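## Task

Get the cardboard box out of the closet and set it down on the desk. The robot must not tip over or finish leaning, or the task fails. The box must stay on the desk by itself at the end; if only the robot is holding it there, it does not count.

## Robot and tools

ROBOT. A simulated Hello Robot Stretch 3 with a single arm. It has a two-wheel base (0.33 m long, 0.34 m wide), a vertical mast with a lift, and a telescoping arm that sticks out to the robot's right side. At the end of the arm is a wrist (yaw, pitch, roll) and a two-finger gripper. The base cannot slide sideways, so moving the gripper forward or back means driving the base. An on-the-spot turn pivots about the point midway between the drive wheels, 0.05 m behind the front edge. When stowed (arm in, wrist folded), the wrist pokes out about 0.06 m past the right side and a turn sweeps a 0.28 m radius circle. A level, unfolded wrist reaches beyond that circle. The head carries head_camera and nav_camera and is aimed with head_pan_rad and head_tilt_rad. wrist_camera rides on the gripper.

FRAMES. Base frame: origin on the floor between the drive wheels, x forward, y left, z up. hand_pose is reported in this frame at the point where the closed fingertips meet. With all wrist joints at zero, its x axis is up, y runs back along the arm toward the mast, and z faces the robot's rear. Fingertips are round pads 0.04 m wide. The odometry frame is the base frame as it stood at the start of the scene. base_odometry comes only from wheel rotation, so wheel slip looks like travel. Heading is positive to the left, from -3.142 to 3.142.

execute_actions. Arguments: "actions", a list holding one action or nothing (an empty list just reports state and images), and optional "cameras", a list from head_camera, nav_camera, wrist_camera, all (omitted, null or ["all"] gives all; [] gives none). An action may contain "base", "joints", or both, plus optional "contact_limits". All its motions begin at once and may finish at different moments.
- base: exactly one command. {"translate_m": d} is a relative drive of d metres along the current heading, positive forward, range -1 to 1. {"rotate_rad": d} is a relative turn in place, positive counter-clockwise seen from above (left), range -3.2 to 3.2. Both count from the base position given in the latest state report of the scene.
- joints: absolute targets keyed by name. lift_m 0 to 1.1 (arm height on mast, metres). arm_m 0 to 0.52 (extension, metres). wrist_yaw_rad -1.345 to 4.42 (0 along the arm, positive swings toward the front, 3.0 folds over the base). wrist_pitch_rad -1.57 to 0.451 (0 level, negative tips fingertips down). wrist_roll_rad -2.911 to 2.911 (0 fingers side by side, level). gripper_m -0.089 to 0.179 (bigger is wider; actual fingertip gap is about 0.007 less when nearly shut, 0.025 less when fully open, zero below 0.007). head_pan_rad -3.953 to 1.73 (0 forward, positive left, -1.57 looks along the arm). head_tilt_rad -1.53 to 0.419 (0 level, negative down). Tolerances for done: lift and arm 0.004, yaw and roll 0.02, pitch 0.05, gripper 0.004, head 0.02.
- contact_limits: {"arm_m": effort} in percent, 1 to 100. The arm motion halts (contact_stop) when its effort reaches that value (read as negative when retracting). It also caps the arm's holding force until the next action. Too small a value stops immediately; values above the maximum are clipped.
A joint or the base left out of an action may still be driving toward an earlier target without this showing in the statuses. An unknown key or out-of-range number rejects the whole call and nothing moves. If a result reports a stop, any later execute_actions, wait or finished_scene calls in the same reply are skipped. No action runs more than 15 s.

To grip, command gripper_m below the object's width (lower squeezes harder; the stall guard can weaken an overly hard squeeze, so heavy items may slip; send a different value to squeeze again). To let go, command at least 0.02 above the value where the fingers met the object. Neither the reading nor done proves a grasp; check images or depth.

wait: "seconds" 0 to 10. Commands nothing; returns the same state and images as an empty action.

zoom_image: "camera" (head_camera, nav_camera or wrist_camera) and "region" [x0, y0, x1, y1] in pixels, origin top-left, at most 504 by 504. Works only on a camera that gave a full image in the latest result. Image sizes: head_camera 896x504 (pinhole, fy about 696), nav_camera 672x504 (fisheye), wrist_camera 644x364 (pinhole, fy about 320).

finished_scene: "scene", the current scene number. Irreversible; ends the scene once the last command has been held, reports success and gives the next task. Replying without any tool call ends all remaining work.

RESULTS. pictures lists the cameras in image order. joint_positions gives current values. base_status and joint_status: done (for the base, the wheels turned the full amount even if slipping), off_target (stopped short, may still push), contact_stop, time_out, torque_fault (these three drop the target; the joint then holds where it is unless slack or switched off). on_its_own covers uncommanded things; held at means the target being held. motor_effort: percent of maximum, positive toward higher values, peak of last action in brackets; readings carry fixed biases and noise, and a rest effort outside its normal range suggests a load or push. Positive wheel effort drives forward. lidar_m: 12 distances in metres from the base origin, 30-degree sectors starting straight ahead and going counter-clockwise (4th left, 7th behind, 10th right), "-" means nothing seen; plane 0.17 m above the floor, range 0.15 to 12 m, blind to glass and the robot; the mast and a low lift hide some sectors; thin legs may be missed. wrist_depth_mm and head_depth_mm: 7x7 median depths from top-left (wrist 45 to 1000, head 280 to 4000, head image is sideways). base_tilt in degrees (forward, right positive) with a fixed bias up to about 4. turned_by_wheels and turned_by_imu: turn since last result, left positive.

CONTACT AND STOPS. Arm and lift stop on firm contact and then go slack until next commanded; a slack lift may sink under load or be pushed up by closing fingers on a surface. Base, wrist and head keep pushing when blocked. Prolonged hard wrist strain switches that servo off for 10 s (torque_fault); avoid it.

SPEED. With lift_m under 0.30, arm_m under 0.03 and wrist_yaw_rad over 2.54, the base moves up to 0.30 m/s and 1.9 rad/s; otherwise 0.10 m/s and 0.63 rad/s. Shorter robot motion time is better.

AVOID. Fold or unfold the wrist only with lift_m 0.32 to 0.95, wrist_pitch_rad -0.4 and roll near 0; once folded the lift may go down to 0.25. With yaw below -0.4 keep pitch at -0.5 or lower. Pushing with the arm against something solid while the gripper is above about 0.45 m can tip the robot, worse with a raised contact limit or a repeated push. Do not drive while gripping, hooking or pushing a fixed object; snagging furniture (especially reversing) can tip it. If it leans, reverse the last move in small steps, free the gripper, and lower lift_m to about 0.2 if still tipped. Avoid drops, slips, slams and hard pushes; loose objects may be nudged occasionally. End with the object resting on the desk, released, and the robot upright.

Each tool is called after "Request:" in YAML: its name, and indented under it one key for each argument.

## Session

Request:
execute_actions:
  actions: []

Scene clock: 0.00 s.
base_odometry: x=+0.000 y=+0.000 heading=+0.000 (m, m, rad; odometry frame)
turned_by_wheels: +0.000 (rad since the last result)
turned_by_imu: +0.000 (rad since the last result)
base_tilt: forward=+0.5 right=+1.0 (deg)
lidar_m: 2.57 2.04 1.81 1.30 1.24 1.26 1.64 1.60 1.62 2.64 2.52 2.59
head_depth_mm: 1882 2732 3222 3268 3239 3180 2534 / 1808 2762 3187 3201 3147 3159 2556 / 1748 2773 2950 2974 2938 2939 2549 / 1671 2782 2783 2781 2761 2801 2571 / 1674 2618 2656 2599 2645 2619 2544 / 1678 2464 2501 2449 2466 2495 2416 / 1897 2383 2361 2380 2301 2345 2269
base_status: not commanded
joint_positions: lift_m=+0.389 arm_m=+0.000 wrist_yaw_rad=+2.873 wrist_pitch_rad=-0.467 wrist_roll_rad=+0.014 gripper_m=+0.037 head_pan_rad=-0.010 head_tilt_rad=-0.020
joint_status: not commanded
motor_effort: left_wheel=-1 right_wheel=+1 lift_m=+30 arm_m=+0 wrist_yaw_rad=+1 wrist_pitch_rad=+5 wrist_roll_rad=+0 gripper_m=+1 head_pan_rad=+0 head_tilt_rad=+1 (%)
hand_pose: x=+0.0366 y=+0.0655 z=+0.3910 quat_wxyz=(+0.255, +0.708, +0.069, +0.655) (m; base frame)
wrist_depth_mm: - - - - - - - / - - - - - - - / 943 - - - 960 916 919 / 896 - 839 819 791 776 753 / 703 - 681 667 667 642 638 / 608 610 - 575 561 563 552 / 531 526 - 506 497 492 486
pictures: head_camera (sideways: a quarter turn clockwise sets it upright), nav_camera (sideways: a quarter turn counterclockwise sets it upright), wrist_camera
Images, in order (width x height): head_camera 896x504, nav_camera 672x504, wrist_camera 644x364.

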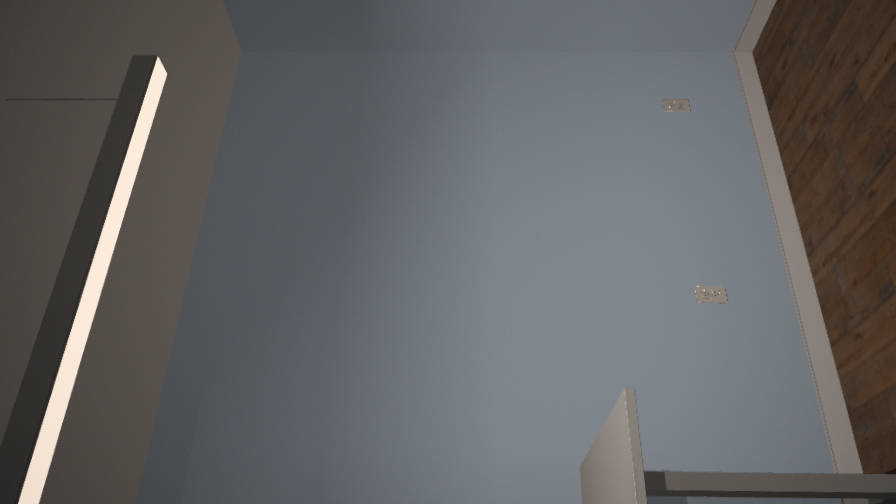

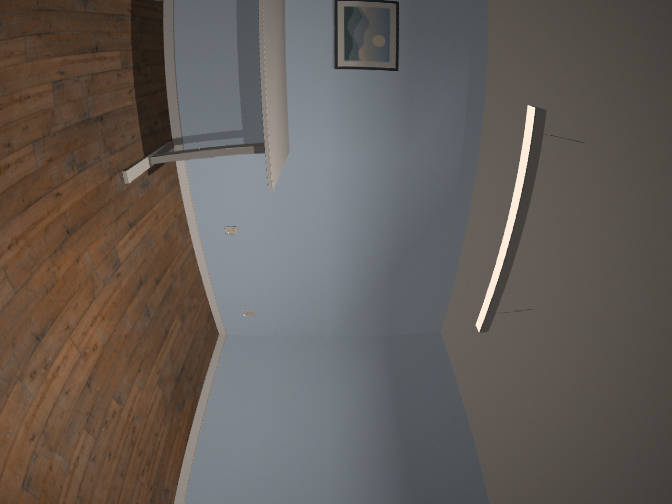

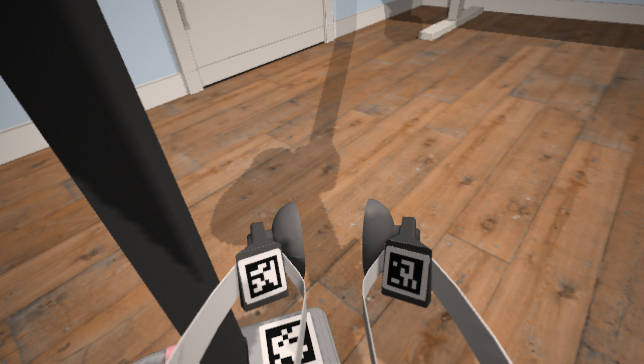

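Request:
execute_actions:
  actions:
    - {"joints": {"head_pan_rad": 1.6, "head_tilt_rad": -0.2}}
  cameras: ["head_camera", "nav_camera"]

Scene clock: 1.47 s.
base_odometry: x=+0.000 y=+0.000 heading=+0.000 (m, m, rad; odometry frame)
turned_by_wheels: +0.000 (rad since the last result)
turned_by_imu: +0.000 (rad since the last result)
base_tilt: forward=+0.5 right=+1.0 (deg)
lidar_m: 2.56 2.04 1.80 1.30 1.24 1.27 1.65 1.60 1.62 2.66 2.51 2.59
head_depth_mm: 1488 1527 1578 1621 1681 1732 1762 / 1421 1462 1477 1533 1577 1624 1679 / 1337 1356 1403 1435 1474 1534 1576 / 1262 1287 1324 1360 1395 1444 1482 / - 1238 1258 1290 1327 1366 1399 / - 1191 1215 1248 1282 1313 1343 / - 1136 1161 1178 1210 1245 1275
base_status: not commanded
joint_positions: lift_m=+0.389 arm_m=+0.000 wrist_yaw_rad=+2.873 wrist_pitch_rad=-0.467 wrist_roll_rad=+0.014 gripper_m=+0.037 head_pan_rad=+1.593 head_tilt_rad=-0.197
joint_status: all done
motor_effort: left_wheel=-1(1) right_wheel=+0(0) lift_m=+30(30) arm_m=+0(0) wrist_yaw_rad=+0(1) wrist_pitch_rad=+5(5) wrist_roll_rad=+0(0) gripper_m=+0(1) head_pan_rad=+3(29) head_tilt_rad=-2(18) (%)
hand_pose: x=+0.0366 y=+0.0655 z=+0.3910 quat_wxyz=(+0.255, +0.708, +0.069, +0.655) (m; base frame)
wrist_depth_mm: - - - - - - - / - - - - - - - / 947 - - - 981 928 931 / 865 - 821 801 792 776 755 / 714 - 707 673 674 654 644 / 612 601 - 573 550 548 552 / 532 524 - 502 500 489 489
pictures: head_camera (sideways: a quarter turn clockwise sets it upright), nav_camera (sideways: a quarter turn counterclockwise sets it upright)
Images, in order (width x height): head_camera 896x504, nav_camera 672x504.

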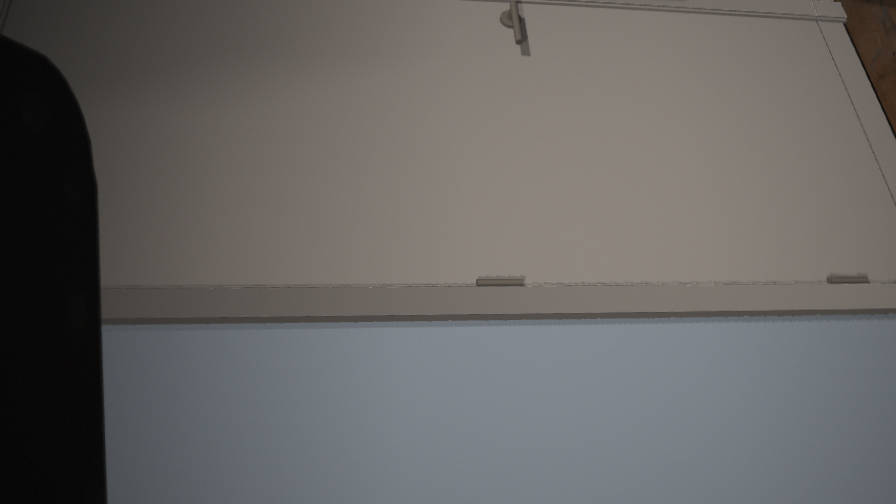

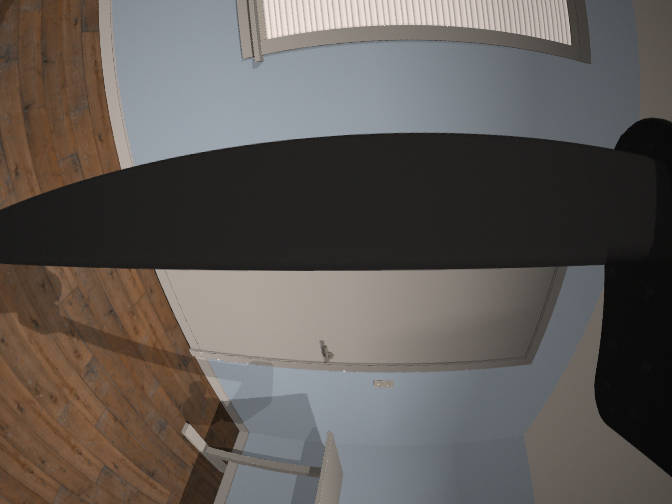

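That is the room door. Look behind/right.

Request:
execute_actions:
  actions:
    - {"joints": {"head_pan_rad": -2.4, "head_tilt_rad": -0.2}}
  cameras: ["head_camera", "nav_camera"]

Scene clock: 3.83 s.
base_odometry: x=+0.000 y=+0.000 heading=+0.000 (m, m, rad; odometry frame)
turned_by_wheels: +0.000 (rad since the last result)
turned_by_imu: +0.001 (rad since the last result)
base_tilt: forward=+0.5 right=+1.0 (deg)
lidar_m: 2.58 2.04 1.81 1.29 1.24 1.26 1.64 1.60 1.63 2.65 2.51 2.58
head_depth_mm: 1439 1475 1499 1552 1578 1621 1682 / 1471 1495 1538 1579 1623 1658 1705 / 1511 1546 1574 1615 1662 1711 1733 / 1497 1558 1603 1628 1679 1713 1763 / 1525 1573 1620 1666 1690 1751 1781 / 1567 1603 1640 1694 1730 1805 1834 / 1612 1648 1685 1743 1798 1861 1870
base_status: not commanded
joint_positions: lift_m=+0.389 arm_m=+0.000 wrist_yaw_rad=+2.873 wrist_pitch_rad=-0.467 wrist_roll_rad=+0.014 gripper_m=+0.037 head_pan_rad=-2.393 head_tilt_rad=-0.198
joint_status: all done
motor_effort: left_wheel=-1(1) right_wheel=+1(0) lift_m=+30(30) arm_m=+0(0) wrist_yaw_rad=+1(1) wrist_pitch_rad=+5(6) wrist_roll_rad=+0(0) gripper_m=+0(0) head_pan_rad=-2(30) head_tilt_rad=-1(0) (%)
hand_pose: x=+0.0366 y=+0.0655 z=+0.3910 quat_wxyz=(+0.255, +0.708, +0.069, +0.655) (m; base frame)
wrist_depth_mm: - - - - - - - / - - - - - - - / 933 - - - 963 932 908 / 854 - 822 799 775 750 755 / 702 - 700 673 671 649 636 / 609 594 - 577 555 555 556 / 535 523 - 505 501 495 487
pictures: head_camera (sideways: a quarter turn clockwise sets it upright), nav_camera (sideways: a quarter turn counterclockwise sets it upright)
Images, in order (width x height): head_camera 896x504, nav_camera 672x504.

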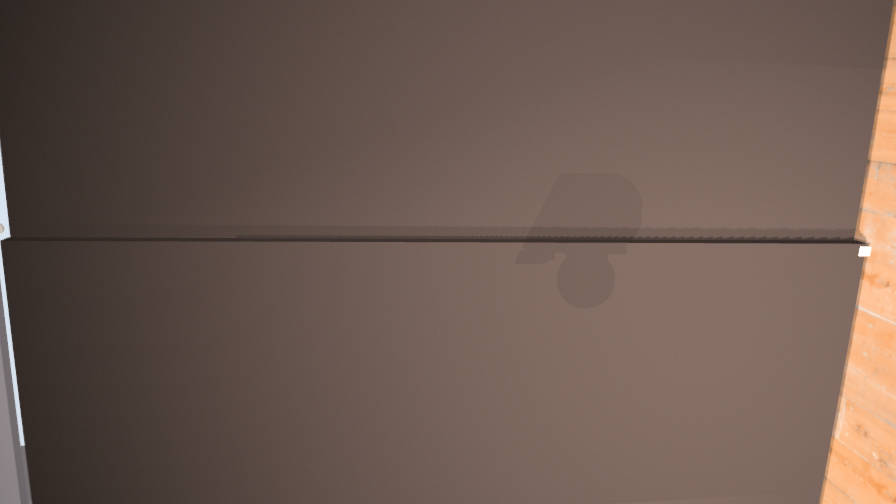

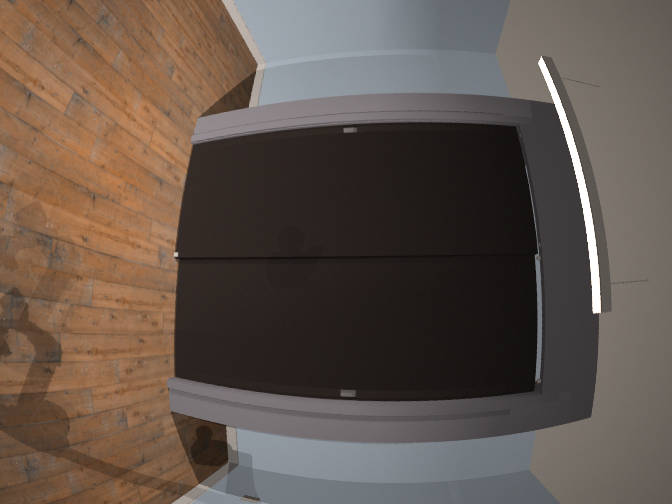

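Request:
execute_actions:
  actions:
    - {"base": {"rotate_rad": 0.33}, "joints": {"lift_m": 0.285, "wrist_pitch_rad": -0.4, "gripper_m": 0.0, "head_pan_rad": -3.1, "head_tilt_rad": -0.2}}
  cameras: ["head_camera", "nav_camera"]

Scene clock: 7.57 s.
base_odometry: x=+0.000 y=+0.000 heading=+0.330 (m, m, rad; odometry frame)
turned_by_wheels: +0.330 (rad since the last result)
turned_by_imu: +0.329 (rad since the last result)
base_tilt: forward=+0.5 right=+1.0 (deg)
lidar_m: 2.05 2.13 1.39 1.24 1.24 1.45 1.60 1.62 1.86 2.52 2.53 2.79
head_depth_mm: 2246 2301 2340 2402 2468 2502 1898 / 1485 1537 1568 1615 1660 1712 1758 / 1481 1516 1551 1594 1639 1698 1738 / 1509 1551 1584 1634 1670 1709 1773 / 1473 1520 1562 1603 1645 1694 1734 / 1461 1504 1548 1586 1627 1672 1725 / 1442 1485 1527 1558 1590 1647 1701
base_status: done
joint_positions: lift_m=+0.285 arm_m=+0.000 wrist_yaw_rad=+2.873 wrist_pitch_rad=-0.421 wrist_roll_rad=+0.014 gripper_m=+0.000 head_pan_rad=-3.093 head_tilt_rad=-0.198
joint_status: all done
motor_effort: left_wheel=-2(6) right_wheel=+3(7) lift_m=+25(23) arm_m=+0(0) wrist_yaw_rad=+0(1) wrist_pitch_rad=+8(9) wrist_roll_rad=+0(0) gripper_m=-1(80) head_pan_rad=-3(27) head_tilt_rad=-1(1) (%)
hand_pose: x=+0.0382 y=+0.0714 z=+0.2972 quat_wxyz=(+0.240, +0.709, +0.052, +0.661) (m; base frame)
wrist_depth_mm: - - - - - - - / - - - - - - - / 932 946 921 881 864 855 796 / 752 - 714 687 686 666 640 / 611 - 588 - 554 551 544 / 514 504 511 - 479 467 461 / 449 - - 421 413 407 402
pictures: head_camera (sideways: a quarter turn clockwise sets it upright), nav_camera (sideways: a quarter turn counterclockwise sets it upright)
Images, in order (width x height): head_camera 896x504, nav_camera 672x504.

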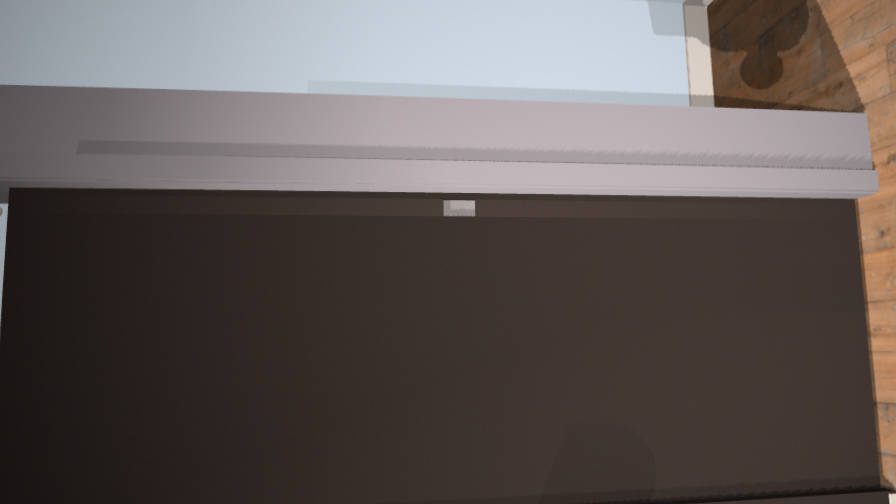

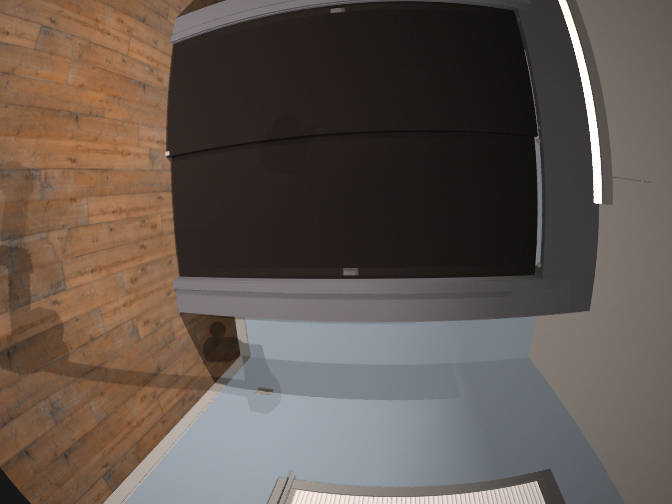

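Request:
execute_actions:
  actions:
    - {"base": {"translate_m": -1.0}}
  cameras: []

Request:
execute_actions:
  actions:
    - {"base": {"translate_m": -0.16}, "joints": {"lift_m": 0.45}}
  cameras: []

Scene clock: 12.97 s.
base_odometry: x=-0.946 y=-0.324 heading=+0.330 (m, m, rad; odometry frame)
turned_by_wheels: +0.000 (rad since the last result)
turned_by_imu: +0.000 (rad since the last result)
base_tilt: forward=+0.5 right=+1.0 (deg)
lidar_m: 3.03 1.89 1.14 1.00 1.00 0.69 0.60 0.66 0.78 1.29 2.75 3.23
head_depth_mm: 556 570 587 604 621 640 659 / 545 561 576 592 610 630 649 / 534 547 564 576 589 607 629 / 592 608 624 641 659 678 697 / 587 601 615 632 650 667 687 / 577 593 608 622 640 659 679 / 571 585 599 614 629 650 667
base_status: done
joint_positions: lift_m=+0.285 arm_m=+0.000 wrist_yaw_rad=+2.873 wrist_pitch_rad=-0.421 wrist_roll_rad=+0.014 gripper_m=+0.000 head_pan_rad=-3.093 head_tilt_rad=-0.199
joint_status: not commanded
motor_effort: left_wheel=-3(11) right_wheel=+3(5) lift_m=+25(25) arm_m=+0(0) wrist_yaw_rad=+1(0) wrist_pitch_rad=+8(9) wrist_roll_rad=+0(0) gripper_m=-2(2) head_pan_rad=-2(3) head_tilt_rad=-1(1) (%)
hand_pose: x=+0.0383 y=+0.0715 z=+0.2973 quat_wxyz=(+0.240, +0.709, +0.052, +0.661) (m; base frame)
wrist_depth_mm: - 833 921 - - - - / - 908 - - - - - / 821 912 912 884 869 839 792 / 763 - 711 699 668 656 646 / 609 - 580 - 568 548 543 / 508 498 506 - 476 462 464 / 453 - - 417 415 413 401
pictures: none
No camera images: the call's "cameras" was empty. Leave "cameras" out to get every camera's image.

Scene clock: 15.70 s.
base_odometry: x=-1.097 y=-0.376 heading=+0.330 (m, m, rad; odometry frame)
turned_by_wheels: +0.000 (rad since the last result)
turned_by_imu: +0.000 (rad since the last result)
base_tilt: forward=+0.5 right=+1.0 (deg)
lidar_m: 3.19 1.86 1.10 0.96 0.96 0.51 0.44 0.51 0.59 0.97 2.79 3.25
head_depth_mm: 403 414 426 437 450 464 479 / 387 396 416 429 441 454 471 / 381 391 402 413 424 438 451 / 444 456 469 480 495 516 524 / 440 453 464 478 490 504 520 / 435 446 458 470 483 496 511 / 430 441 452 465 476 489 504
base_status: done
joint_positions: lift_m=+0.450 arm_m=+0.000 wrist_yaw_rad=+2.873 wrist_pitch_rad=-0.420 wrist_roll_rad=+0.014 gripper_m=+0.000 head_pan_rad=-3.093 head_tilt_rad=-0.199
joint_status: all done
motor_effort: left_wheel=-2(11) right_wheel=+2(7) lift_m=+35(39) arm_m=+0(0) wrist_yaw_rad=+0(0) wrist_pitch_rad=+8(8) wrist_roll_rad=+0(0) gripper_m=-2(2) head_pan_rad=-3(3) head_tilt_rad=+0(2) (%)
hand_pose: x=+0.0383 y=+0.0715 z=+0.4619 quat_wxyz=(+0.240, +0.709, +0.052, +0.661) (m; base frame)
wrist_depth_mm: - 807 903 - - - - / - 875 951 - - - - / 786 942 - - - - - / 863 - - 967 928 940 895 / 843 - 819 - 780 762 734 / 708 699 707 648 656 653 635 / 600 609 585 581 580 570 568
pictures: none
No camera images: the call's "cameras" was empty. Leave "cameras" out to get every camera's image.

Request:
execute_actions:
  actions:
    - {"base": {"rotate_rad": -1.35}, "joints": {"lift_m": 0.72, "wrist_yaw_rad": 0.0, "head_pan_rad": -1.6, "head_tilt_rad": -0.45}}
  cameras: ["head_camera"]

Scene clock: 19.27 s.
base_odometry: x=-1.097 y=-0.376 heading=-1.020 (m, m, rad; odometry frame)
turned_by_wheels: -1.350 (rad since the last result)
turned_by_imu: -1.341 (rad since the last result)
base_tilt: forward=+0.4 right=+1.0 (deg)
lidar_m: 1.63 2.88 3.71 3.13 1.39 1.00 0.96 1.00 0.45 0.44 0.52 0.71
head_depth_mm: 343 364 389 420 459 500 559 / 404 427 456 460 469 508 551 / 408 435 467 503 548 592 651 / 410 436 468 502 542 591 650 / 408 436 468 502 543 591 653 / 409 436 466 502 543 592 651 / 409 437 467 501 544 593 653
base_status: done
joint_positions: lift_m=+0.720 arm_m=+0.000 wrist_yaw_rad=+0.002 wrist_pitch_rad=-0.420 wrist_roll_rad=+0.014 gripper_m=+0.000 head_pan_rad=-1.607 head_tilt_rad=-0.445
joint_status: all done
motor_effort: left_wheel=+1(5) right_wheel=-2(6) lift_m=+36(36) arm_m=+0(0) wrist_yaw_rad=-1(3) wrist_pitch_rad=+8(9) wrist_roll_rad=+0(0) gripper_m=-1(2) head_pan_rad=+2(29) head_tilt_rad=-2(24) (%)
hand_pose: x=-0.0211 y=-0.3687 z=+0.7319 quat_wxyz=(+0.687, +0.147, -0.696, -0.148) (m; base frame)
wrist_depth_mm: 231 231 234 233 222 165 178 / 254 254 253 256 229 181 196 / 279 278 280 283 236 205 217 / 311 311 314 315 243 234 241 / 353 355 355 - 265 267 273 / 409 405 407 431 291 315 324 / 476 482 479 484 374 373 808
pictures: head_camera (sideways: a quarter turn clockwise sets it upright)
Images, in order (width x height): head_camera 896x504.

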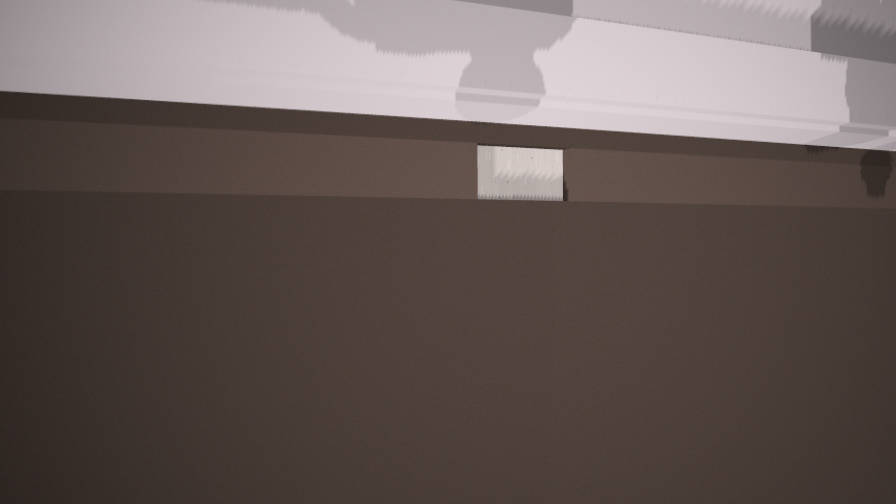

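Request:
execute_actions:
  actions:
    - {"joints": {"lift_m": 0.94, "wrist_pitch_rad": 0.02, "wrist_roll_rad": 1.57, "wrist_yaw_rad": -0.1}}
  cameras: ["head_camera", "wrist_camera"]

Scene clock: 23.30 s.
base_odometry: x=-1.097 y=-0.376 heading=-1.020 (m, m, rad; odometry frame)
turned_by_wheels: +0.000 (rad since the last result)
turned_by_imu: +0.001 (rad since the last result)
base_tilt: forward=+0.5 right=+1.0 (deg)
lidar_m: 1.63 2.88 3.69 3.13 1.39 1.00 0.96 0.99 0.45 0.44 0.52 0.71
head_depth_mm: 344 364 390 419 458 501 - / 405 428 455 461 470 509 536 / 409 436 466 502 544 592 - / 408 437 468 502 543 591 630 / 408 437 468 501 543 592 652 / 409 437 467 502 544 592 651 / 409 436 467 502 544 593 652
base_status: not commanded
joint_positions: lift_m=+0.940 arm_m=+0.000 wrist_yaw_rad=-0.098 wrist_pitch_rad=-0.004 wrist_roll_rad=+1.565 gripper_m=+0.000 head_pan_rad=-1.607 head_tilt_rad=-0.445
joint_status: all done
motor_effort: left_wheel=+1(1) right_wheel=-2(2) lift_m=+36(38) arm_m=-1(0) wrist_yaw_rad=-1(3) wrist_pitch_rad=+9(10) wrist_roll_rad=+2(4) gripper_m=-1(2) head_pan_rad=+3(2) head_tilt_rad=-3(3) (%)
hand_pose: x=-0.0464 y=-0.3995 z=+1.0532 quat_wxyz=(+0.003, -0.049, -0.999, -0.002) (m; base frame)
wrist_depth_mm: 205 202 202 199 200 197 196 / 196 195 193 190 190 187 185 / 198 196 194 192 191 189 188 / 279 275 275 278 273 268 266 / 286 281 280 - 275 271 272 / 289 282 284 281 279 276 276 / 294 291 288 285 283 282 280
pictures: head_camera (sideways: a quarter turn clockwise sets it upright), wrist_camera
Images, in order (width x height): head_camera 896x504, wrist_camera 644x364.

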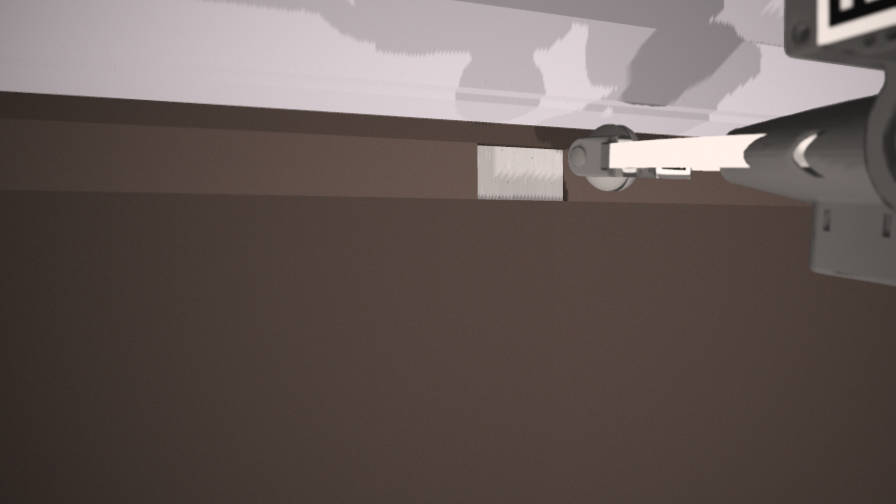

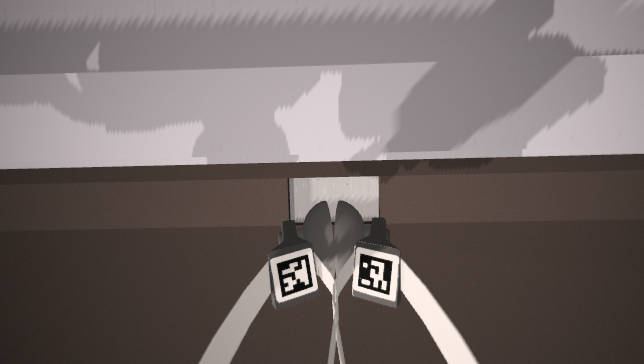

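Request:
execute_actions:
  actions:
    - {"joints": {"arm_m": 0.12, "wrist_yaw_rad": -0.115}, "contact_limits": {"arm_m": 12}}
  cameras: ["head_camera", "wrist_camera"]

Scene clock: 25.93 s.
base_odometry: x=-1.097 y=-0.376 heading=-1.020 (m, m, rad; odometry frame)
turned_by_wheels: +0.000 (rad since the last result)
turned_by_imu: +0.001 (rad since the last result)
base_tilt: forward=+0.5 right=+1.0 (deg)
lidar_m: 1.62 2.89 3.71 3.14 1.39 1.00 0.96 1.00 0.45 0.44 0.53 0.71
head_depth_mm: 344 364 389 419 443 - - / 406 429 455 459 517 - - / 411 437 468 505 546 - - / 410 437 468 506 547 - 654 / 411 439 469 504 545 595 655 / 410 438 470 504 546 596 655 / 410 438 469 505 546 595 654
base_status: not commanded
joint_positions: lift_m=+0.940 arm_m=+0.105 wrist_yaw_rad=-0.113 wrist_pitch_rad=-0.005 wrist_roll_rad=+1.566 gripper_m=+0.000 head_pan_rad=-1.607 head_tilt_rad=-0.446
joint_status: arm_m contact_stop (moved +0.105 of +0.120); the others done
on_its_own: arm_m is slack since a contact_stop, until your next command for it (your +0.120 is given up)
motor_effort: left_wheel=+1(2) right_wheel=-3(4) lift_m=+35(35) arm_m=+0(13) wrist_yaw_rad=-2(2) wrist_pitch_rad=+10(11) wrist_roll_rad=+2(2) gripper_m=-2(2) head_pan_rad=+2(1) head_tilt_rad=-3(3) (%)
contact_limits: arm_m 12 (drawing in: default 32, maximum 52; extending or still: default 43, maximum 71)
hand_pose: x=-0.0503 y=-0.5045 z=+1.0527 quat_wxyz=(+0.003, -0.057, -0.998, -0.003) (m; base frame)
wrist_depth_mm: 90 90 89 88 88 87 87 / 91 91 90 90 89 88 88 / 93 92 91 91 90 90 89 / 174 108 107 106 105 168 167 / 176 176 174 - 171 171 169 / 178 177 176 175 173 172 170 / 180 180 178 177 176 174 173
pictures: head_camera (sideways: a quarter turn clockwise sets it upright), wrist_camera
Images, in order (width x height): head_camera 896x504, wrist_camera 644x364.

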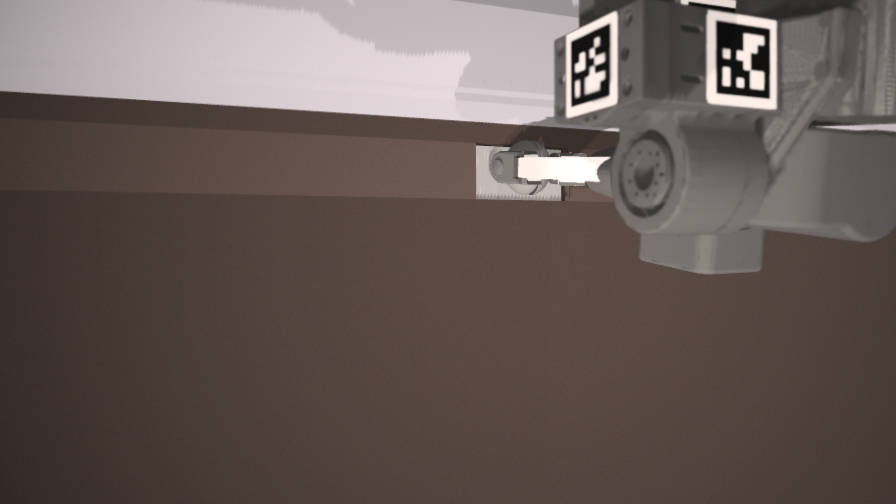

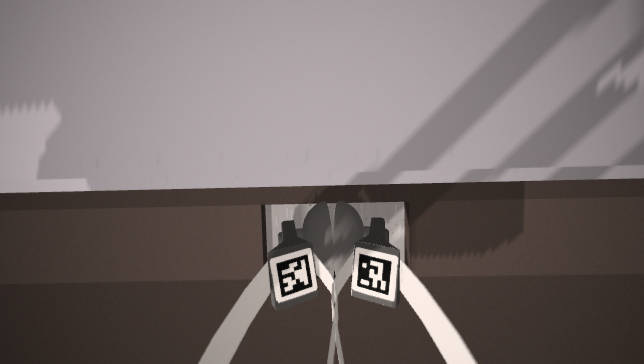

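Request:
execute_actions:
  actions:
    - {"base": {"translate_m": 0.2}, "joints": {"arm_m": 0.103}, "contact_limits": {"arm_m": 25}}
  cameras: ["head_camera", "wrist_camera"]

Scene clock: 29.43 s.
base_odometry: x=-0.993 y=-0.546 heading=-1.020 (m, m, rad; odometry frame)
turned_by_wheels: +0.000 (rad since the last result)
turned_by_imu: +0.000 (rad since the last result)
base_tilt: forward=+0.5 right=+0.9 (deg)
lidar_m: 2.59 2.68 3.61 3.14 1.68 1.21 1.16 0.64 0.52 0.51 0.52 0.64
head_depth_mm: 997 1071 1114 925 1165 - - / 407 434 470 516 548 - - / 407 435 464 500 542 - - / 407 434 465 501 542 584 648 / 407 435 466 501 541 590 650 / 407 434 465 502 542 591 649 / 407 435 465 501 541 590 650
base_status: done
joint_positions: lift_m=+0.940 arm_m=+0.103 wrist_yaw_rad=-0.138 wrist_pitch_rad=-0.004 wrist_roll_rad=+1.566 gripper_m=+0.000 head_pan_rad=-1.607 head_tilt_rad=-0.446
joint_status: all done
on_its_own: wrist_yaw_rad is at rest, and its effort (+22) is outside its rest range (-12 to +12)
motor_effort: left_wheel=-5(10) right_wheel=+9(30) lift_m=+35(35) arm_m=+2(3) wrist_yaw_rad=+22(68) wrist_pitch_rad=+10(10) wrist_roll_rad=+2(2) gripper_m=-2(2) head_pan_rad=+3(2) head_tilt_rad=-2(3) (%)
contact_limits: arm_m 25 (drawing in: default 32, maximum 52; extending or still: default 43, maximum 71)
hand_pose: x=-0.0567 y=-0.5015 z=+1.0531 quat_wxyz=(+0.003, -0.069, -0.998, -0.003) (m; base frame)
wrist_depth_mm: 629 522 639 605 656 587 475 / 836 523 794 815 826 605 476 / 833 529 800 798 822 612 473 / 173 173 171 171 169 168 166 / 175 176 173 - 171 169 169 / 177 176 175 174 172 171 170 / 179 178 177 174 175 173 171
pictures: head_camera (sideways: a quarter turn clockwise sets it upright), wrist_camera
Images, in order (width x height): head_camera 896x504, wrist_camera 644x364.

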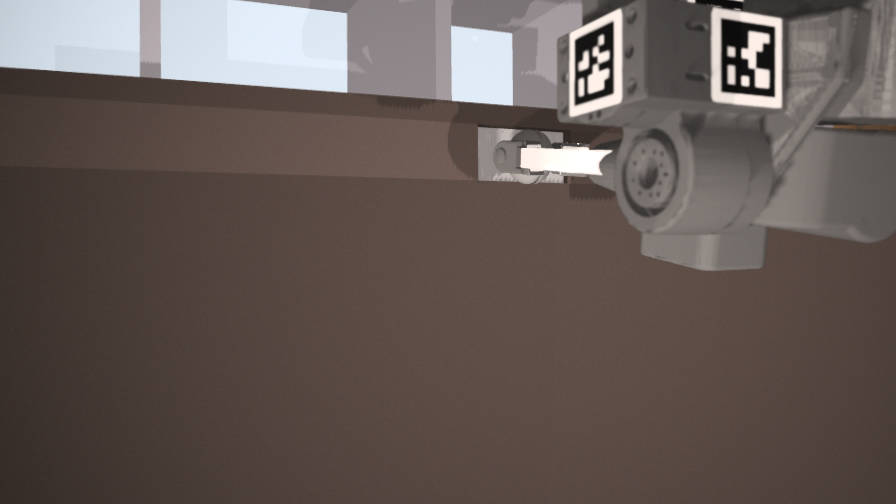

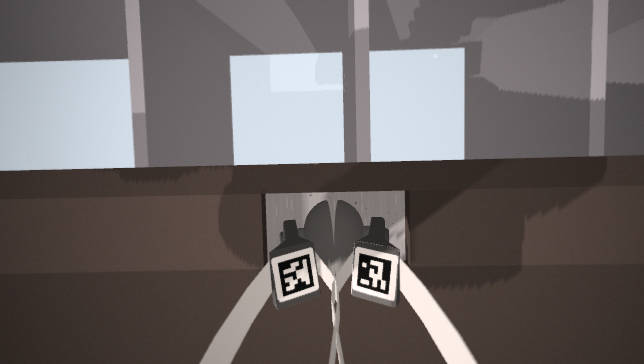

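Request:
execute_actions:
  actions:
    - {"base": {"translate_m": 0.2}, "joints": {"arm_m": 0.103, "head_pan_rad": -1.9, "head_tilt_rad": -0.5}, "contact_limits": {"arm_m": 25}}

Scene clock: 32.67 s.
base_odometry: x=-0.888 y=-0.717 heading=-1.021 (m, m, rad; odometry frame)
turned_by_wheels: +0.000 (rad since the last result)
turned_by_imu: +0.001 (rad since the last result)
base_tilt: forward=+0.5 right=+1.0 (deg)
lidar_m: 2.39 2.47 3.31 3.12 1.96 1.41 1.36 0.65 0.68 0.50 0.51 0.63
head_depth_mm: 913 962 964 1054 1060 - - / 1064 1139 1073 1241 - - 1402 / 1055 1141 1088 1304 - - - / 1007 1105 1001 1179 - - - / 410 440 475 508 - - - / 400 428 460 498 532 - 672 / 390 418 448 483 524 571 631
base_status: done
joint_positions: lift_m=+0.940 arm_m=+0.103 wrist_yaw_rad=-0.249 wrist_pitch_rad=-0.003 wrist_roll_rad=+1.566 gripper_m=+0.000 head_pan_rad=-1.893 head_tilt_rad=-0.494
joint_status: all done
on_its_own: wrist_yaw_rad is held at -0.216, not at your -0.115, by its stall guard, which is still easing
motor_effort: left_wheel=-6(12) right_wheel=+13(31) lift_m=+35(35) arm_m=+3(4) wrist_yaw_rad=+32(66) wrist_pitch_rad=+10(10) wrist_roll_rad=+2(2) gripper_m=-2(2) head_pan_rad=-2(17) head_tilt_rad=-3(11) (%)
contact_limits: arm_m 25 (drawing in: default 32, maximum 52; extending or still: default 43, maximum 71)
hand_pose: x=-0.0845 y=-0.4960 z=+1.0533 quat_wxyz=(+0.003, -0.124, -0.992, -0.002) (m; base frame)
wrist_depth_mm: 823 754 752 797 844 616 675 / 877 865 800 841 859 612 674 / 864 840 794 847 814 627 672 / 179 179 177 177 175 172 171 / 178 176 176 - 173 171 170 / 176 175 175 172 172 169 169 / 175 174 173 171 169 168 167
pictures: head_camera (sideways: a quarter turn clockwise sets it upright), nav_camera (sideways: a quarter turn counterclockwise sets it upright), wrist_camera
Images, in order (width x height): head_camera 896x504, nav_camera 672x504, wrist_camera 644x364.

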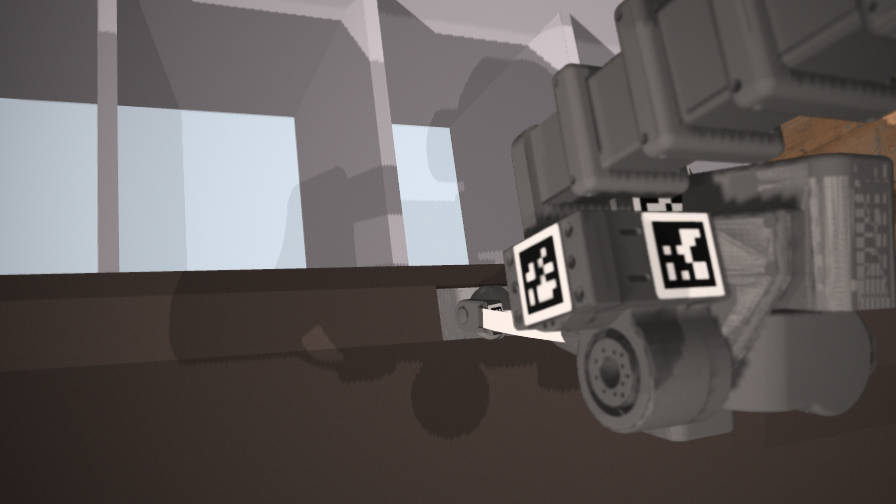

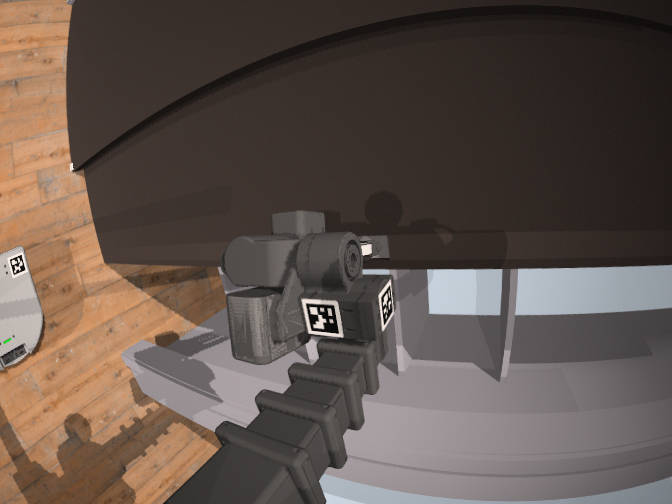

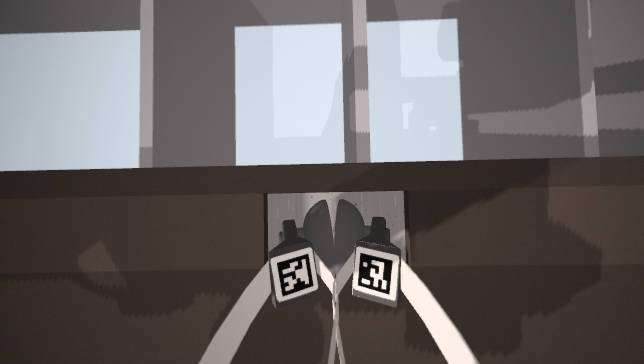

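Request:
execute_actions:
  actions:
    - {"base": {"translate_m": -0.3}, "joints": {"arm_m": 0.0, "wrist_yaw_rad": 0.0, "wrist_roll_rad": 0.0, "head_pan_rad": -1.3, "head_tilt_rad": -0.55}}

Scene clock: 37.17 s.
base_odometry: x=-1.045 y=-0.461 heading=-1.021 (m, m, rad; odometry frame)
turned_by_wheels: +0.000 (rad since the last result)
turned_by_imu: -0.001 (rad since the last result)
base_tilt: forward=+0.5 right=+1.0 (deg)
lidar_m: 2.69 2.78 3.71 3.15 1.53 1.10 1.06 1.09 0.47 1.04 0.54 0.70
head_depth_mm: 952 1031 905 1183 994 - - / 974 1062 908 1209 1002 1139 1346 / 1002 1097 913 1247 1038 1160 1348 / 1032 1131 983 1239 1046 1157 1313 / 445 479 520 579 631 716 824 / 448 488 534 592 663 753 871 / 462 503 553 615 692 790 924
base_status: done
joint_positions: lift_m=+0.940 arm_m=+0.000 wrist_yaw_rad=-0.002 wrist_pitch_rad=+0.005 wrist_roll_rad=+0.008 gripper_m=+0.000 head_pan_rad=-1.307 head_tilt_rad=-0.544
joint_status: all done
motor_effort: left_wheel=+0(15) right_wheel=+0(24) lift_m=+34(35) arm_m=-4(5) wrist_yaw_rad=+2(73) wrist_pitch_rad=+6(9) wrist_roll_rad=-4(7) gripper_m=-2(2) head_pan_rad=+2(24) head_tilt_rad=-3(11) (%)
hand_pose: x=-0.0219 y=-0.4016 z=+1.0556 quat_wxyz=(+0.705, -0.002, -0.710, +0.001) (m; base frame)
wrist_depth_mm: 502 630 635 670 691 281 191 / 274 891 867 863 875 285 192 / 274 890 905 898 839 290 196 / 279 665 750 706 650 293 200 / 285 951 961 - 821 296 202 / 289 786 788 687 682 297 205 / 295 608 635 651 637 303 212
pictures: head_camera (sideways: a quarter turn clockwise sets it upright), nav_camera (sideways: a quarter turn counterclockwise sets it upright), wrist_camera
Images, in order (width x height): head_camera 896x504, nav_camera 672x504, wrist_camera 644x364.

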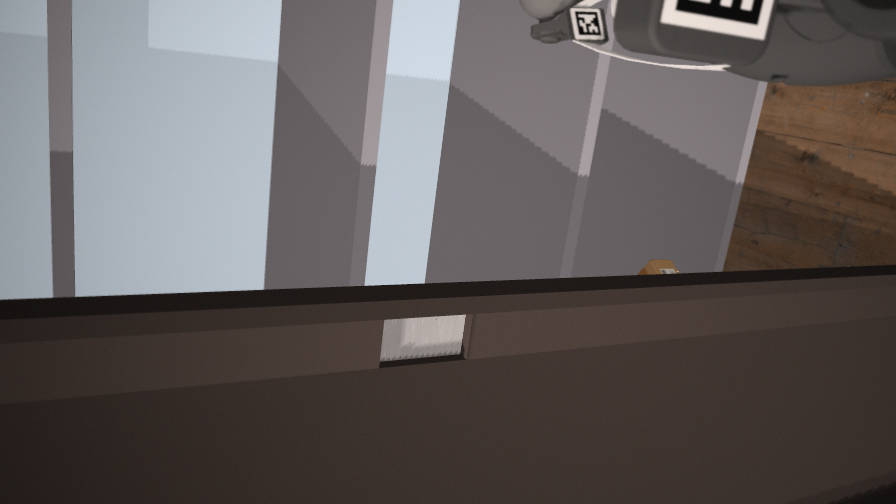

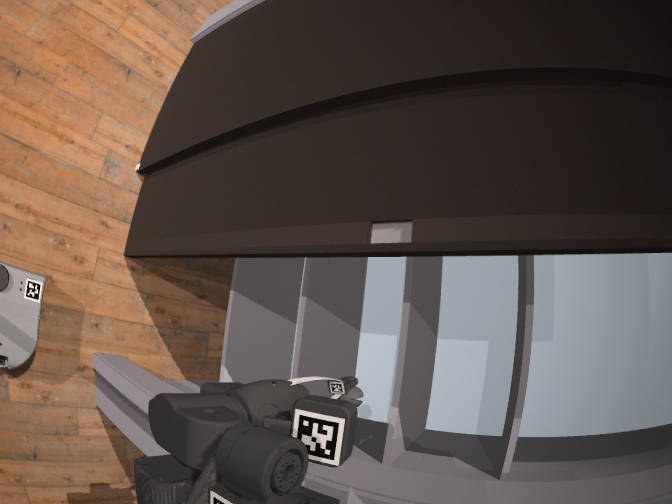

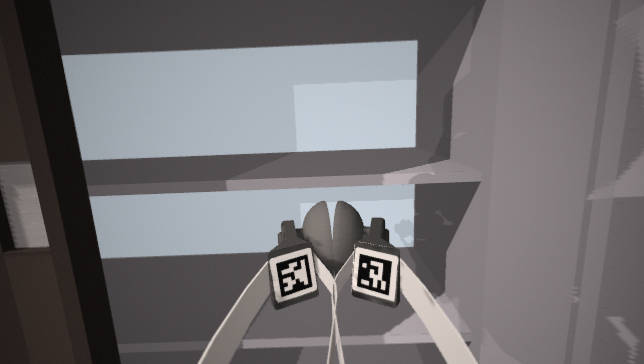

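Request:
execute_actions:
  actions:
    - {"base": {"translate_m": 0.1}, "joints": {"arm_m": 0.3, "lift_m": 0.64, "head_pan_rad": -1.45, "head_tilt_rad": -0.8}, "contact_limits": {"arm_m": 20}}

Scene clock: 41.87 s.
base_odometry: x=-0.993 y=-0.546 heading=-1.021 (m, m, rad; odometry frame)
turned_by_wheels: +0.000 (rad since the last result)
turned_by_imu: +0.001 (rad since the last result)
base_tilt: forward=+0.5 right=+1.0 (deg)
lidar_m: 2.59 2.67 3.60 3.16 1.68 1.21 1.16 0.64 0.52 0.51 0.52 0.64
head_depth_mm: 946 781 1060 1224 - 1347 1177 / 960 1125 1063 1232 - 1361 1187 / 973 1147 1071 1251 1482 1360 1190 / 955 752 1003 936 811 1039 1179 / 425 483 551 644 779 984 1172 / 433 490 562 660 801 1017 1194 / 440 499 574 678 826 1014 1173
base_status: done
joint_positions: lift_m=+0.640 arm_m=+0.300 wrist_yaw_rad=-0.001 wrist_pitch_rad=+0.004 wrist_roll_rad=+0.007 gripper_m=+0.000 head_pan_rad=-1.443 head_tilt_rad=-0.790
joint_status: all done
motor_effort: left_wheel=+0(4) right_wheel=+0(4) lift_m=+24(30) arm_m=+4(5) wrist_yaw_rad=+1(2) wrist_pitch_rad=+7(6) wrist_roll_rad=-3(4) gripper_m=-2(2) head_pan_rad=-2(12) head_tilt_rad=-6(24) (%)
contact_limits: arm_m 20 (drawing in: default 32, maximum 52; extending or still: default 43, maximum 71)
hand_pose: x=-0.0217 y=-0.7010 z=+0.7559 quat_wxyz=(+0.705, -0.001, -0.709, +0.001) (m; base frame)
wrist_depth_mm: 588 585 579 589 582 568 410 / 604 603 605 599 592 598 415 / 625 614 624 623 618 613 410 / 612 563 539 510 478 456 386 / 317 305 296 - 279 268 263 / 250 689 685 694 667 590 403 / 627 619 608 593 590 563 428
pictures: head_camera (sideways: a quarter turn clockwise sets it upright), nav_camera (sideways: a quarter turn counterclockwise sets it upright), wrist_camera
Images, in order (width x height): head_camera 896x504, nav_camera 672x504, wrist_camera 644x364.

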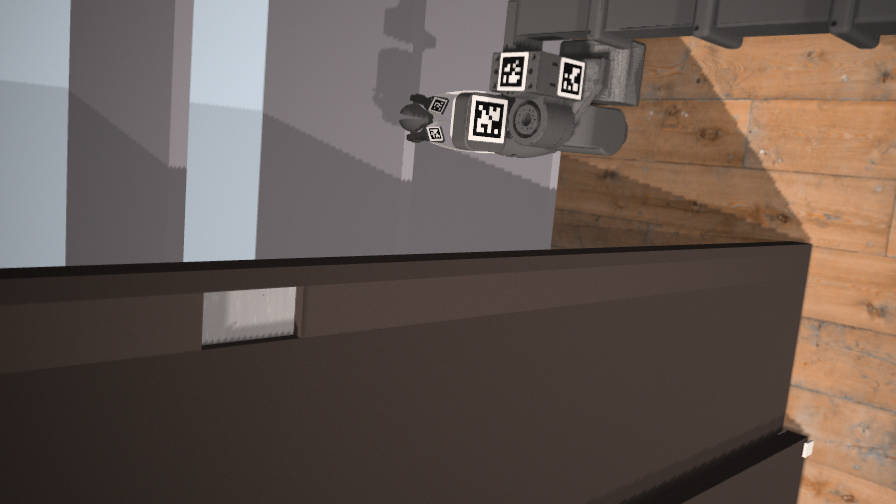

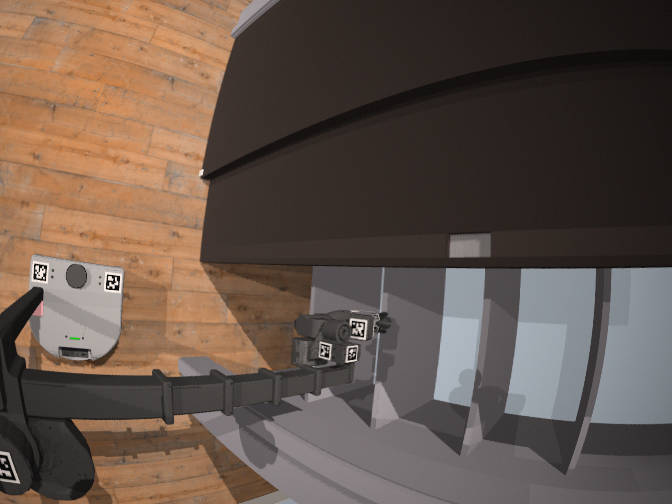

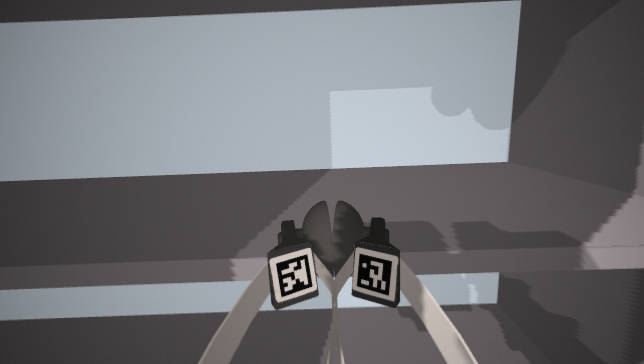

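Request:
execute_actions:
  actions:
    - {"base": {"translate_m": 0.32}, "joints": {"lift_m": 0.36, "head_pan_rad": -1.6, "head_tilt_rad": -0.85}}

Scene clock: 46.37 s.
base_odometry: x=-0.826 y=-0.819 heading=-1.021 (m, m, rad; odometry frame)
turned_by_wheels: +0.000 (rad since the last result)
turned_by_imu: -0.005 (rad since the last result)
base_tilt: forward=+0.5 right=+1.0 (deg)
lidar_m: 2.27 2.34 3.12 3.10 2.15 1.54 1.47 0.74 0.97 0.50 0.47 0.62
head_depth_mm: 828 1140 1012 1225 1525 1322 1167 / 838 1152 988 1234 1528 1342 1161 / 840 1142 992 1229 1524 1270 1166 / 431 503 558 664 795 1049 1168 / 415 475 545 645 764 957 1151 / 415 464 523 594 713 918 1152 / 385 423 489 579 710 914 1162
base_status: done
joint_positions: lift_m=+0.360 arm_m=+0.300 wrist_yaw_rad=-0.007 wrist_pitch_rad=+0.006 wrist_roll_rad=+0.007 gripper_m=+0.000 head_pan_rad=-1.593 head_tilt_rad=-0.840
joint_status: all done
motor_effort: left_wheel=-5(19) right_wheel=+10(42) lift_m=+24(23) arm_m=+4(4) wrist_yaw_rad=+7(26) wrist_pitch_rad=+5(7) wrist_roll_rad=-3(3) gripper_m=-2(2) head_pan_rad=-3(12) head_tilt_rad=-6(12) (%)
hand_pose: x=-0.0233 y=-0.7011 z=+0.4765 quat_wxyz=(+0.705, -0.005, -0.709, -0.001) (m; base frame)
wrist_depth_mm: 513 526 545 574 578 581 579 / 590 591 587 587 585 611 595 / 609 616 605 620 606 622 618 / 633 622 618 630 589 573 535 / 395 381 374 - 321 336 325 / 269 262 257 244 244 245 250 / 692 687 689 689 684 681 690
pictures: head_camera (sideways: a quarter turn clockwise sets it upright), nav_camera (sideways: a quarter turn counterclockwise sets it upright), wrist_camera
Images, in order (width x height): head_camera 896x504, nav_camera 672x504, wrist_camera 644x364.

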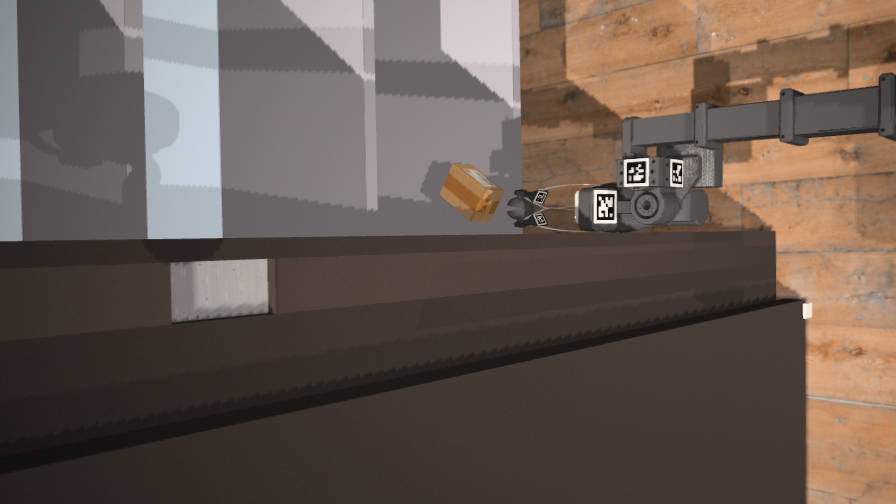

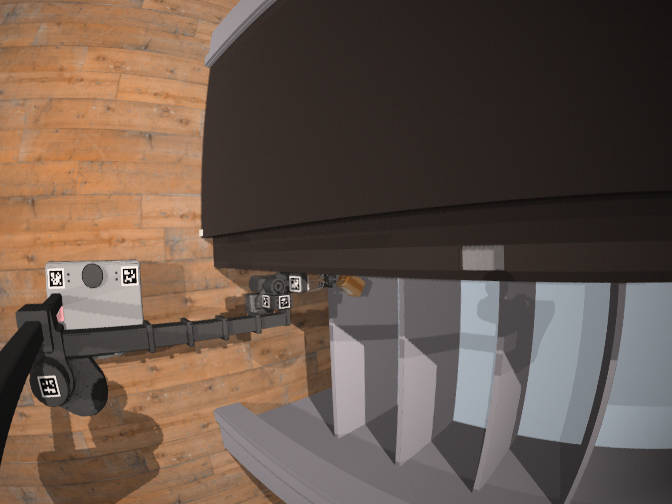

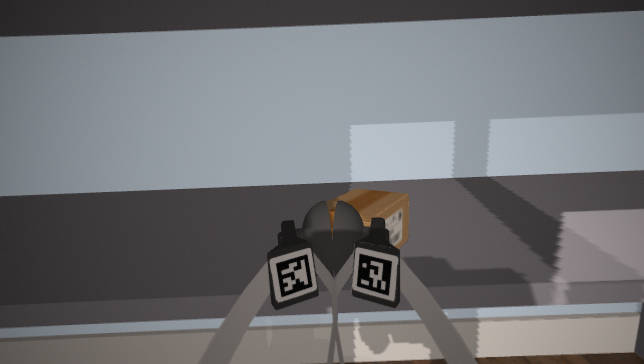

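Request:
zoom_image:
  camera: "head_camera"
  region: [400, 130, 640, 265]

Region (400, 130, 640, 265) of head_camera's 896x504 image, scaled by 2.100, with more detail than that image has; it fills the top 284 rows of this view, and the rest is white.

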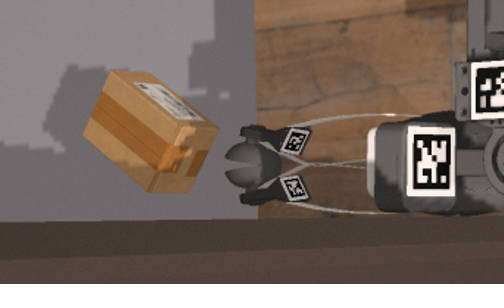

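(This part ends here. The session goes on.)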